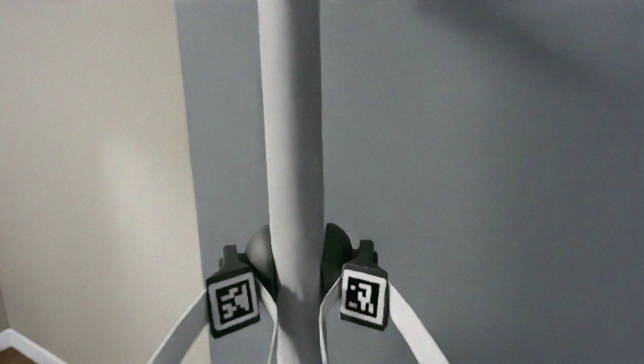

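Emit:
execute_actions:
  actions:
    - {"r1": {"base": {"translate_m": -0.11}, "joints": {"arm_m": 0.048, "wrist_yaw_rad": 0.9}, "contact_limits": {"arm_m": 35}}}
  cameras: []

Emit:
execute_actions:
  actions:
    - {"r1": {"base": {"translate_m": -0.118}, "joints": {"arm_m": 0.016, "wrist_yaw_rad": 1.04}, "contact_limits": {"arm_m": 35}}}
  cameras: []

Emit:
execute_actions:
  actions:
    - {"r1": {"base": {"translate_m": -0.122}, "joints": {"arm_m": 0.0, "wrist_yaw_rad": 1.18}, "contact_limits": {"arm_m": 35}}}
  cameras: ["r1_wrist_camera", "r1_nav_camera"]

Scene clock: 889.37 s.
r1.base_odometry: x=-0.993 y=-0.612 heading=-1.938 (m, m, rad; r1's odometry frame)
r1.turned_by_wheels: +0.000 (rad since the last result)
r1.turned_by_imu: +0.001 (rad since the last result)
r1.base_tilt: forward=-0.6 right=-1.1 (deg)
r1.lidar_m: 1.34 1.26 1.93 1.69 1.70 1.64 1.44 1.44 0.89 0.50 0.42 1.09
r1.head_depth_mm: 698 761 834 924 - - - / 609 657 713 778 823 - - / 541 578 621 672 719 - - / 486 517 550 589 631 661 - / 442 468 496 525 562 - - / 406 427 449 474 489 - - / 374 392 411 432 451 468 513
r1.base_status: done
r1.joint_positions: lift_m=+1.000 arm_m=+0.048 wrist_yaw_rad=+0.925 wrist_pitch_rad=-0.027 wrist_roll_rad=+0.002 gripper_m=-0.009 head_pan_rad=-1.577 head_tilt_rad=-0.309
r1.joint_status: wrist_yaw_rad off_target (ended at +0.925, target +0.900); the others done
r1.on_its_own: wrist_yaw_rad is at rest, and its effort (-29) is outside its rest range (-12 to +12)
r1.motor_effort: left_wheel=+8(12) right_wheel=-11(14) lift_m=+36(36) arm_m=-4(13) wrist_yaw_rad=-29(71) wrist_pitch_rad=+9(9) wrist_roll_rad=+0(0) gripper_m=-16(18) head_pan_rad=+3(3) head_tilt_rad=+3(5) (%)
r1.contact_limits: arm_m 35 (drawing in: default 26, maximum 42; extending or still: default 34, maximum 57)
r1.hand_pose: x=+0.1826 y=-0.3472 z=+1.1073 quat_wxyz=(+0.637, +0.324, -0.629, +0.306) (m; r1's base frame)
r1.wrist_depth_mm: - - 193 188 190 185 181 / - - 199 194 192 190 187 / - - 204 199 199 196 192 / - - 214 205 207 203 200 / - - 222 140 211 208 204 / - - - 144 220 215 212 / - - 237 153 229 224 217
r2.base_odometry: x=-0.432 y=-0.863 heading=+2.250 (m, m, rad; r2's odometry frame)
r2.turned_by_wheels: +0.000 (rad since the last result)
r2.turned_by_imu: +0.001 (rad since the last result)
r2.base_tilt: forward=+1.0 right=+2.3 (deg)
r2.lidar_m: 1.26 1.20 1.07 1.03 1.09 0.42 0.41 0.42 0.58 1.58 1.65 2.32
r2.head_depth_mm: 1455 1520 1015 699 652 - - / 1416 1539 997 793 820 - 1059 / 1378 1489 1049 1010 1106 - 1162 / 1348 1469 1283 1430 1521 - 1151 / 1309 1451 1627 1852 1805 - - / 1278 1415 1591 1789 1758 - - / 1231 1369 1518 1722 1695 1375 -
r2.base_status: not commanded
r2.joint_positions: lift_m=+0.930 arm_m=+0.010 wrist_yaw_rad=+1.499 wrist_pitch_rad=-0.026 wrist_roll_rad=+0.007 gripper_m=+0.090 head_pan_rad=-1.893 head_tilt_rad=-0.593
r2.joint_status: not commanded
r2.on_its_own: gripper_m is held at +0.088, not at your +0.050, by its stall guard, which is not easing now
r2.motor_effort: left_wheel=-4(4) right_wheel=+5(5) lift_m=+44(44) arm_m=-4(4) wrist_yaw_rad=+1(0) wrist_pitch_rad=+9(9) wrist_roll_rad=+0(0) gripper_m=-24(25) head_pan_rad=-5(5) head_tilt_rad=-4(4) (%)
r2.hand_pose: x=+0.2335 y=-0.1736 z=+1.0375 quat_wxyz=(+0.522, +0.490, -0.513, +0.473) (m; r2's base frame)
r2.wrist_depth_mm: - - - - - - - / - - - - - - - / - - - 89 97 - - / - - - 91 100 - - / - - 134 92 99 - - / - - 79 86 95 - - / - - 80 88 97 - -
pictures: none
No camera images: the call's "cameras" was empty. Leave "cameras" out to get every camera's image.

Scene clock: 891.53 s.
r1.base_odometry: x=-0.951 y=-0.502 heading=-1.937 (m, m, rad; r1's odometry frame)
r1.turned_by_wheels: +0.001 (rad since the last result)
r1.turned_by_imu: +0.001 (rad since the last result)
r1.base_tilt: forward=-0.6 right=-1.0 (deg)
r1.lidar_m: 1.46 1.38 1.90 1.67 1.67 1.52 1.33 1.33 1.07 0.49 0.38 0.38
r1.head_depth_mm: 838 915 985 1066 1135 - - / 689 747 816 901 1005 1093 - / 586 629 675 731 801 852 - / 511 542 578 618 666 712 750 / 452 477 505 535 570 624 656 / 406 426 448 472 499 - - / 368 385 402 422 441 - -
r1.base_status: done
r1.joint_positions: lift_m=+1.000 arm_m=+0.016 wrist_yaw_rad=+1.085 wrist_pitch_rad=-0.028 wrist_roll_rad=+0.002 gripper_m=-0.009 head_pan_rad=-1.577 head_tilt_rad=-0.309
r1.joint_status: wrist_yaw_rad off_target (ended at +1.085, target +1.040); the others done
r1.on_its_own: wrist_yaw_rad is at rest, and its effort (-54) is outside its rest range (-12 to +12)
r1.motor_effort: left_wheel=+9(12) right_wheel=-15(16) lift_m=+36(36) arm_m=-2(11) wrist_yaw_rad=-54(66) wrist_pitch_rad=+9(9) wrist_roll_rad=+0(0) gripper_m=-18(18) head_pan_rad=+5(4) head_tilt_rad=+4(3) (%)
r1.contact_limits: arm_m 35 (drawing in: default 26, maximum 42; extending or still: default 34, maximum 57)
r1.hand_pose: x=+0.2046 y=-0.2803 z=+1.1072 quat_wxyz=(+0.610, +0.374, -0.601, +0.356) (m; r1's base frame)
r1.wrist_depth_mm: - - 196 186 185 180 177 / - - 200 192 190 186 181 / - - 207 200 197 191 186 / - - 215 205 203 198 193 / - - 222 143 208 205 197 / - - 150 144 217 209 203 / - - 239 225 225 216 211
r2.base_odometry: x=-0.432 y=-0.863 heading=+2.250 (m, m, rad; r2's odometry frame)
r2.turned_by_wheels: +0.000 (rad since the last result)
r2.turned_by_imu: +0.000 (rad since the last result)
r2.base_tilt: forward=+1.0 right=+2.3 (deg)
r2.lidar_m: 1.36 1.23 1.07 1.04 1.08 0.42 0.41 0.42 0.58 1.58 1.66 2.33
r2.head_depth_mm: 1449 1525 1009 694 654 - - / 1427 1557 1000 792 817 - 1067 / 1379 1496 1045 1008 1098 - 1166 / 1352 1469 1289 1429 1536 - 1152 / 1315 1452 1620 1850 1791 - - / 1265 1409 1585 1788 1764 - - / 1238 1370 1520 1739 1692 1377 -
r2.base_status: not commanded
r2.joint_positions: lift_m=+0.930 arm_m=+0.010 wrist_yaw_rad=+1.499 wrist_pitch_rad=-0.026 wrist_roll_rad=+0.007 gripper_m=+0.090 head_pan_rad=-1.893 head_tilt_rad=-0.593
r2.joint_status: not commanded
r2.on_its_own: gripper_m is held at +0.088, not at your +0.050, by its stall guard, which is not easing now
r2.motor_effort: left_wheel=-4(3) right_wheel=+5(5) lift_m=+45(44) arm_m=-4(4) wrist_yaw_rad=+2(2) wrist_pitch_rad=+9(9) wrist_roll_rad=+0(0) gripper_m=-24(24) head_pan_rad=-5(5) head_tilt_rad=-5(5) (%)
r2.hand_pose: x=+0.2335 y=-0.1736 z=+1.0375 quat_wxyz=(+0.522, +0.490, -0.513, +0.473) (m; r2's base frame)
r2.wrist_depth_mm: - - - - - - - / - - - - - - - / - - - 89 97 - - / - - - 91 100 - - / - - 134 92 100 - - / - - 79 86 95 - - / - - 80 88 97 - -
pictures: none
No camera images: the call's "cameras" was empty. Leave "cameras" out to get every camera's image.

Scene clock: 893.70 s.
r1.base_odometry: x=-0.907 y=-0.388 heading=-1.936 (m, m, rad; r1's odometry frame)
r1.turned_by_wheels: +0.001 (rad since the last result)
r1.turned_by_imu: +0.001 (rad since the last result)
r1.base_tilt: forward=-0.6 right=-1.1 (deg)
r1.lidar_m: 1.49 1.49 1.87 1.64 1.64 1.38 1.21 1.21 1.13 0.51 0.37 0.35
r1.head_depth_mm: 903 966 1039 1109 1194 - - / 866 928 992 1067 1154 1232 - / 698 752 812 884 974 1045 - / 580 616 657 705 758 816 853 / 495 523 552 582 620 663 713 / 432 452 474 498 525 568 - / 383 399 417 436 455 - -
r1.base_status: done
r1.joint_positions: lift_m=+1.000 arm_m=+0.003 wrist_yaw_rad=+1.255 wrist_pitch_rad=-0.028 wrist_roll_rad=+0.002 gripper_m=-0.009 head_pan_rad=-1.577 head_tilt_rad=-0.309
r1.joint_status: wrist_yaw_rad off_target (ended at +1.255, target +1.180); the others done
joint sent to its limit — the command would take r1.arm_m past its lower limit, so that joint was sent only as far as its limit.
r1.on_its_own: right_wheel is at rest, and its effort (-19) is outside its rest range (-18 to +18); wrist_yaw_rad is at rest, and its effort (-89) is outside its rest range (-12 to +12)
r1.motor_effort: left_wheel=+13(13) right_wheel=-19(20) lift_m=+36(36) arm_m=+0(9) wrist_yaw_rad=-89(90) wrist_pitch_rad=+9(9) wrist_roll_rad=+0(0) gripper_m=-20(20) head_pan_rad=+4(3) head_tilt_rad=+4(4) (%)
r1.contact_limits: arm_m 35 (drawing in: default 26, maximum 42; extending or still: default 34, maximum 57)
r1.hand_pose: x=+0.2215 y=-0.2270 z=+1.1071 quat_wxyz=(+0.578, +0.424, -0.567, +0.407) (m; r1's base frame)
r1.wrist_depth_mm: - - 197 189 183 176 171 / - - 202 193 188 182 175 / - - 211 199 193 186 180 / - - 219 206 200 192 184 / - - 225 211 205 198 189 / - - 146 144 212 204 197 / - - 243 192 220 210 202
r2.base_odometry: x=-0.432 y=-0.863 heading=+2.250 (m, m, rad; r2's odometry frame)
r2.turned_by_wheels: +0.000 (rad since the last result)
r2.turned_by_imu: +0.000 (rad since the last result)
r2.base_tilt: forward=+1.1 right=+2.2 (deg)
r2.lidar_m: 1.28 1.39 1.07 1.03 1.08 0.42 0.41 0.43 0.58 1.58 1.65 2.32
r2.head_depth_mm: 1448 1527 1010 696 655 - - / 1419 1545 998 794 819 - 1061 / 1380 1494 1043 1008 1102 - 1161 / 1361 1471 1280 1426 1525 - 1156 / 1311 1439 1619 1870 1811 - - / 1284 1406 1570 1782 1772 - - / 1245 1371 1522 1723 1680 1373 -
r2.base_status: not commanded
r2.joint_positions: lift_m=+0.930 arm_m=+0.010 wrist_yaw_rad=+1.499 wrist_pitch_rad=-0.026 wrist_roll_rad=+0.007 gripper_m=+0.090 head_pan_rad=-1.893 head_tilt_rad=-0.593
r2.joint_status: not commanded
r2.on_its_own: gripper_m is held at +0.088, not at your +0.050, by its stall guard, which is not easing now
r2.motor_effort: left_wheel=-4(4) right_wheel=+5(5) lift_m=+44(44) arm_m=-4(4) wrist_yaw_rad=+0(1) wrist_pitch_rad=+9(9) wrist_roll_rad=+0(0) gripper_m=-24(24) head_pan_rad=-4(4) head_tilt_rad=-4(5) (%)
r2.hand_pose: x=+0.2335 y=-0.1736 z=+1.0375 quat_wxyz=(+0.522, +0.490, -0.513, +0.473) (m; r2's base frame)
r2.wrist_depth_mm: - - - - - - - / - - - - - - - / - - - 89 97 - - / - - - 91 100 - - / - - 134 92 99 - - / - - 79 86 95 - - / - - 80 88 97 - -
pictures: r1_nav_camera (sideways: a quarter turn counterclockwise sets it upright), r1_wrist_camera
Images, in order (width x height): r1_nav_camera 672x504, r1_wrist_camera 644x364.

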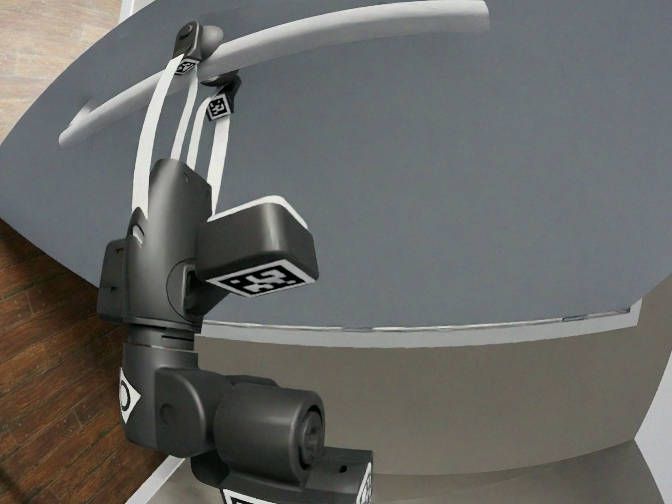

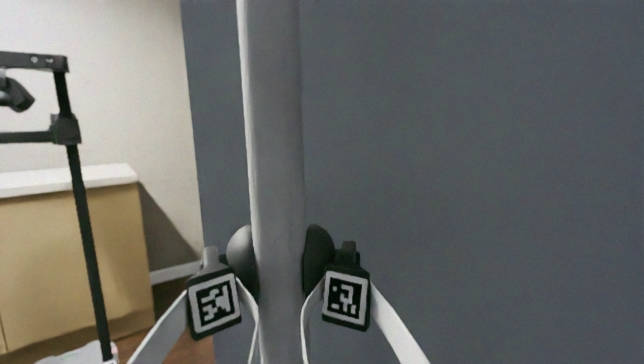

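Emit:
execute_actions:
  actions:
    - {"r1": {"joints": {"wrist_yaw_rad": 1.27}}}
  cameras: []

Scene clock: 897.50 s.
r1.base_odometry: x=-0.907 y=-0.388 heading=-1.937 (m, m, rad; r1's odometry frame)
r1.turned_by_wheels: -0.001 (rad since the last result)
r1.turned_by_imu: +0.000 (rad since the last result)
r1.base_tilt: forward=-0.6 right=-1.0 (deg)
r1.lidar_m: 1.49 1.49 1.87 1.63 1.64 1.38 1.21 1.21 1.14 0.51 0.37 0.35
r1.head_depth_mm: 900 967 1031 1107 1190 - - / 866 927 991 1070 1150 1228 - / 700 754 815 886 974 1048 - / 581 616 657 704 758 818 851 / 495 522 552 584 621 663 716 / 433 453 475 499 526 569 619 / 383 400 417 435 455 469 -
r1.base_status: not commanded
r1.joint_positions: lift_m=+1.000 arm_m=+0.003 wrist_yaw_rad=+1.298 wrist_pitch_rad=-0.028 wrist_roll_rad=+0.002 gripper_m=-0.009 head_pan_rad=-1.577 head_tilt_rad=-0.309
r1.joint_status: wrist_yaw_rad off_target (ended at +1.298, target +1.270)
r1.on_its_own: wrist_yaw_rad is at rest, and its effort (-33) is outside its rest range (-12 to +12)
r1.motor_effort: left_wheel=+3(4) right_wheel=-7(7) lift_m=+36(36) arm_m=+0(0) wrist_yaw_rad=-33(33) wrist_pitch_rad=+9(9) wrist_roll_rad=+0(0) gripper_m=-15(15) head_pan_rad=+4(4) head_tilt_rad=+4(4) (%)
r1.hand_pose: x=+0.2247 y=-0.2165 z=+1.1071 quat_wxyz=(+0.569, +0.436, -0.558, +0.419) (m; r1's base frame)
r1.wrist_depth_mm: - - 201 186 183 175 168 / - - 208 192 188 178 171 / - - 214 196 193 184 175 / - - 222 146 200 190 181 / - - - 143 204 194 185 / - - - 145 212 201 191 / - - 249 155 221 208 197
r2.base_odometry: x=-0.432 y=-0.863 heading=+2.250 (m, m, rad; r2's odometry frame)
r2.turned_by_wheels: +0.000 (rad since the last result)
r2.turned_by_imu: +0.001 (rad since the last result)
r2.base_tilt: forward=+1.0 right=+2.3 (deg)
r2.lidar_m: 1.28 1.40 1.06 1.03 1.08 0.42 0.41 0.42 0.58 1.58 1.66 2.33
r2.head_depth_mm: 1447 1512 1016 697 654 - - / 1444 1550 995 791 816 - 1067 / 1388 1493 1042 1014 1105 - 1161 / 1342 1470 1283 1432 1529 - 1152 / 1305 1453 1632 1842 1808 - - / 1273 1402 1577 1792 1749 - - / 1245 1368 1527 1721 1703 1391 -
r2.base_status: not commanded
r2.joint_positions: lift_m=+0.930 arm_m=+0.010 wrist_yaw_rad=+1.499 wrist_pitch_rad=-0.026 wrist_roll_rad=+0.007 gripper_m=+0.090 head_pan_rad=-1.893 head_tilt_rad=-0.593
r2.joint_status: not commanded
r2.on_its_own: gripper_m is held at +0.088, not at your +0.050, by its stall guard, which is not easing now
r2.motor_effort: left_wheel=-4(4) right_wheel=+5(5) lift_m=+44(44) arm_m=-4(4) wrist_yaw_rad=+1(0) wrist_pitch_rad=+9(9) wrist_roll_rad=+0(0) gripper_m=-25(24) head_pan_rad=-5(4) head_tilt_rad=-5(5) (%)
r2.hand_pose: x=+0.2335 y=-0.1736 z=+1.0375 quat_wxyz=(+0.522, +0.490, -0.513, +0.473) (m; r2's base frame)
r2.wrist_depth_mm: - - - - - - - / - - - - - - - / - - - 89 97 - - / - - - 91 100 - - / - - 134 92 100 - - / - - 79 86 95 - - / - - 80 88 97 - -
pictures: none
No camera images: the call's "cameras" was empty. Leave "cameras" out to get every camera's image.

Emit:
execute_actions:
  actions:
    - {"r1": {"base": {"translate_m": -0.055}, "joints": {"wrist_yaw_rad": 1.417}}}
  cameras: []

Emit:
execute_actions:
  actions:
    - {"r1": {"base": {"translate_m": -0.068}, "joints": {"wrist_yaw_rad": 1.521}}}
  cameras: []

Scene clock: 1019.00 s.
r1.base_odometry: x=-0.887 y=-0.337 heading=-1.937 (m, m, rad; r1's odometry frame)
r1.turned_by_wheels: +0.000 (rad since the last result)
r1.turned_by_imu: +0.001 (rad since the last result)
r1.base_tilt: forward=-0.6 right=-1.1 (deg)
r1.lidar_m: 1.54 1.54 1.86 1.62 1.63 1.32 1.15 1.16 1.15 0.53 0.36 0.34
r1.head_depth_mm: 918 978 1046 1126 1212 - - / 892 944 1016 1088 1177 1252 - / 787 851 921 1011 1107 1187 - / 633 674 717 770 830 893 931 / 530 558 588 623 659 704 752 / 454 476 498 522 549 582 634 / 398 414 432 450 470 485 -
r1.base_status: done
r1.joint_positions: lift_m=+1.000 arm_m=+0.003 wrist_yaw_rad=+1.410 wrist_pitch_rad=-0.028 wrist_roll_rad=+0.002 gripper_m=-0.009 head_pan_rad=-1.577 head_tilt_rad=-0.309
r1.joint_status: all done
r1.motor_effort: left_wheel=+0(9) right_wheel=-4(9) lift_m=+36(36) arm_m=+0(0) wrist_yaw_rad=+8(54) wrist_pitch_rad=+9(9) wrist_roll_rad=+0(0) gripper_m=-12(17) head_pan_rad=+4(3) head_tilt_rad=+4(4) (%)
r1.hand_pose: x=+0.2308 y=-0.1886 z=+1.1071 quat_wxyz=(+0.545, +0.466, -0.532, +0.450) (m; r1's base frame)
r1.wrist_depth_mm: - - 207 128 182 172 163 / - - 215 132 187 176 166 / - - 222 136 193 182 170 / - - 230 141 198 186 176 / - - - 144 204 192 181 / - - - 147 210 198 187 / - - 256 156 222 206 192
r2.base_odometry: x=-0.432 y=-0.863 heading=+2.250 (m, m, rad; r2's odometry frame)
r2.turned_by_wheels: +0.000 (rad since the last result)
r2.turned_by_imu: +0.001 (rad since the last result)
r2.base_tilt: forward=+1.1 right=+2.3 (deg)
r2.lidar_m: 1.31 1.49 1.07 1.04 1.08 0.42 0.41 0.42 0.58 1.58 1.66 2.32
r2.head_depth_mm: 1447 1505 1012 697 655 - - / 1429 1547 997 791 821 - 1064 / 1399 1503 1047 1007 1105 - 1162 / 1343 1460 1278 1429 1539 - 1158 / 1309 1455 1636 1855 1800 - - / 1278 1409 1573 1801 1761 - - / 1240 1363 1517 1720 1686 1375 -
r2.base_status: not commanded
r2.joint_positions: lift_m=+0.930 arm_m=+0.010 wrist_yaw_rad=+1.499 wrist_pitch_rad=-0.026 wrist_roll_rad=+0.007 gripper_m=+0.090 head_pan_rad=-1.893 head_tilt_rad=-0.593
r2.joint_status: not commanded
r2.on_its_own: gripper_m is held at +0.088, not at your +0.050, by its stall guard, which is not easing now
r2.motor_effort: left_wheel=-4(4) right_wheel=+5(5) lift_m=+44(44) arm_m=-4(4) wrist_yaw_rad=+0(1) wrist_pitch_rad=+9(9) wrist_roll_rad=+0(0) gripper_m=-23(24) head_pan_rad=-5(5) head_tilt_rad=-5(4) (%)
r2.hand_pose: x=+0.2335 y=-0.1736 z=+1.0375 quat_wxyz=(+0.522, +0.490, -0.513, +0.473) (m; r2's base frame)
r2.wrist_depth_mm: - - - - - - - / - - - - - - - / - - - 89 97 - - / - - - 91 100 - - / - - 134 92 100 - - / - - 80 86 95 - - / - - 80 88 97 - -
pictures: none
No camera images: the call's "cameras" was empty. Leave "cameras" out to get every camera's image.

Scene clock: 1020.67 s.
r1.base_odometry: x=-0.863 y=-0.273 heading=-1.937 (m, m, rad; r1's odometry frame)
r1.turned_by_wheels: +0.000 (rad since the last result)
r1.turned_by_imu: +0.000 (rad since the last result)
r1.base_tilt: forward=-0.6 right=-1.1 (deg)
r1.lidar_m: 1.61 1.61 1.84 1.60 1.61 1.24 1.09 1.09 1.16 0.56 0.36 0.33
r1.head_depth_mm: 935 997 1061 1138 1227 - - / 915 972 1038 1109 1198 1279 - / 882 937 1001 1075 1160 1233 - / 724 772 823 885 951 1026 1061 / 584 616 649 685 727 772 825 / 490 511 534 560 586 616 660 / 422 438 455 472 492 510 -
r1.base_status: done
r1.joint_positions: lift_m=+1.000 arm_m=+0.003 wrist_yaw_rad=+1.509 wrist_pitch_rad=-0.028 wrist_roll_rad=+0.002 gripper_m=-0.009 head_pan_rad=-1.577 head_tilt_rad=-0.309
r1.joint_status: all done
r1.on_its_own: wrist_yaw_rad is at rest, and its effort (+14) is outside its rest range (-12 to +12)
r1.motor_effort: left_wheel=+0(11) right_wheel=-3(9) lift_m=+36(36) arm_m=+0(0) wrist_yaw_rad=+14(65) wrist_pitch_rad=+9(9) wrist_roll_rad=+0(0) gripper_m=-13(17) head_pan_rad=+3(4) head_tilt_rad=+3(4) (%)
r1.hand_pose: x=+0.2336 y=-0.1635 z=+1.1071 quat_wxyz=(+0.522, +0.492, -0.509, +0.477) (m; r1's base frame)
r1.wrist_depth_mm: - - 210 129 181 171 161 / - - 217 132 187 176 165 / - - 225 137 192 179 169 / - - - 142 199 185 174 / - - - 144 203 191 179 / - - - 148 208 197 183 / - - - 156 221 202 189
r2.base_odometry: x=-0.432 y=-0.863 heading=+2.250 (m, m, rad; r2's odometry frame)
r2.turned_by_wheels: +0.000 (rad since the last result)
r2.turned_by_imu: +0.000 (rad since the last result)
r2.base_tilt: forward=+1.0 right=+2.3 (deg)
r2.lidar_m: 1.36 1.58 1.07 1.04 1.08 0.42 0.41 0.42 0.59 1.58 1.66 2.33
r2.head_depth_mm: 1447 1521 1009 697 656 - - / 1427 1557 996 791 820 - 1068 / 1384 1512 1043 1008 1104 - 1157 / 1346 1467 1283 1437 1529 - 1156 / 1309 1469 1650 1858 1812 - - / 1270 1401 1563 1794 1757 - - / 1232 1364 1522 1717 1695 1384 -
r2.base_status: not commanded
r2.joint_positions: lift_m=+0.930 arm_m=+0.010 wrist_yaw_rad=+1.499 wrist_pitch_rad=-0.026 wrist_roll_rad=+0.007 gripper_m=+0.090 head_pan_rad=-1.893 head_tilt_rad=-0.593
r2.joint_status: not commanded
r2.on_its_own: gripper_m is held at +0.088, not at your +0.050, by its stall guard, which is not easing now
r2.motor_effort: left_wheel=-4(4) right_wheel=+5(5) lift_m=+44(44) arm_m=-5(4) wrist_yaw_rad=+2(2) wrist_pitch_rad=+9(9) wrist_roll_rad=+0(0) gripper_m=-24(25) head_pan_rad=-4(4) head_tilt_rad=-5(5) (%)
r2.hand_pose: x=+0.2335 y=-0.1736 z=+1.0375 quat_wxyz=(+0.522, +0.490, -0.513, +0.473) (m; r2's base frame)
r2.wrist_depth_mm: - - - - - - - / - - - - - - - / - - - 89 97 - - / - - - 91 100 - - / - - 134 92 100 - - / - - 79 86 95 - - / - - 80 88 97 - -
pictures: none
No camera images: the call's "cameras" was empty. Leave "cameras" out to get every camera's image.


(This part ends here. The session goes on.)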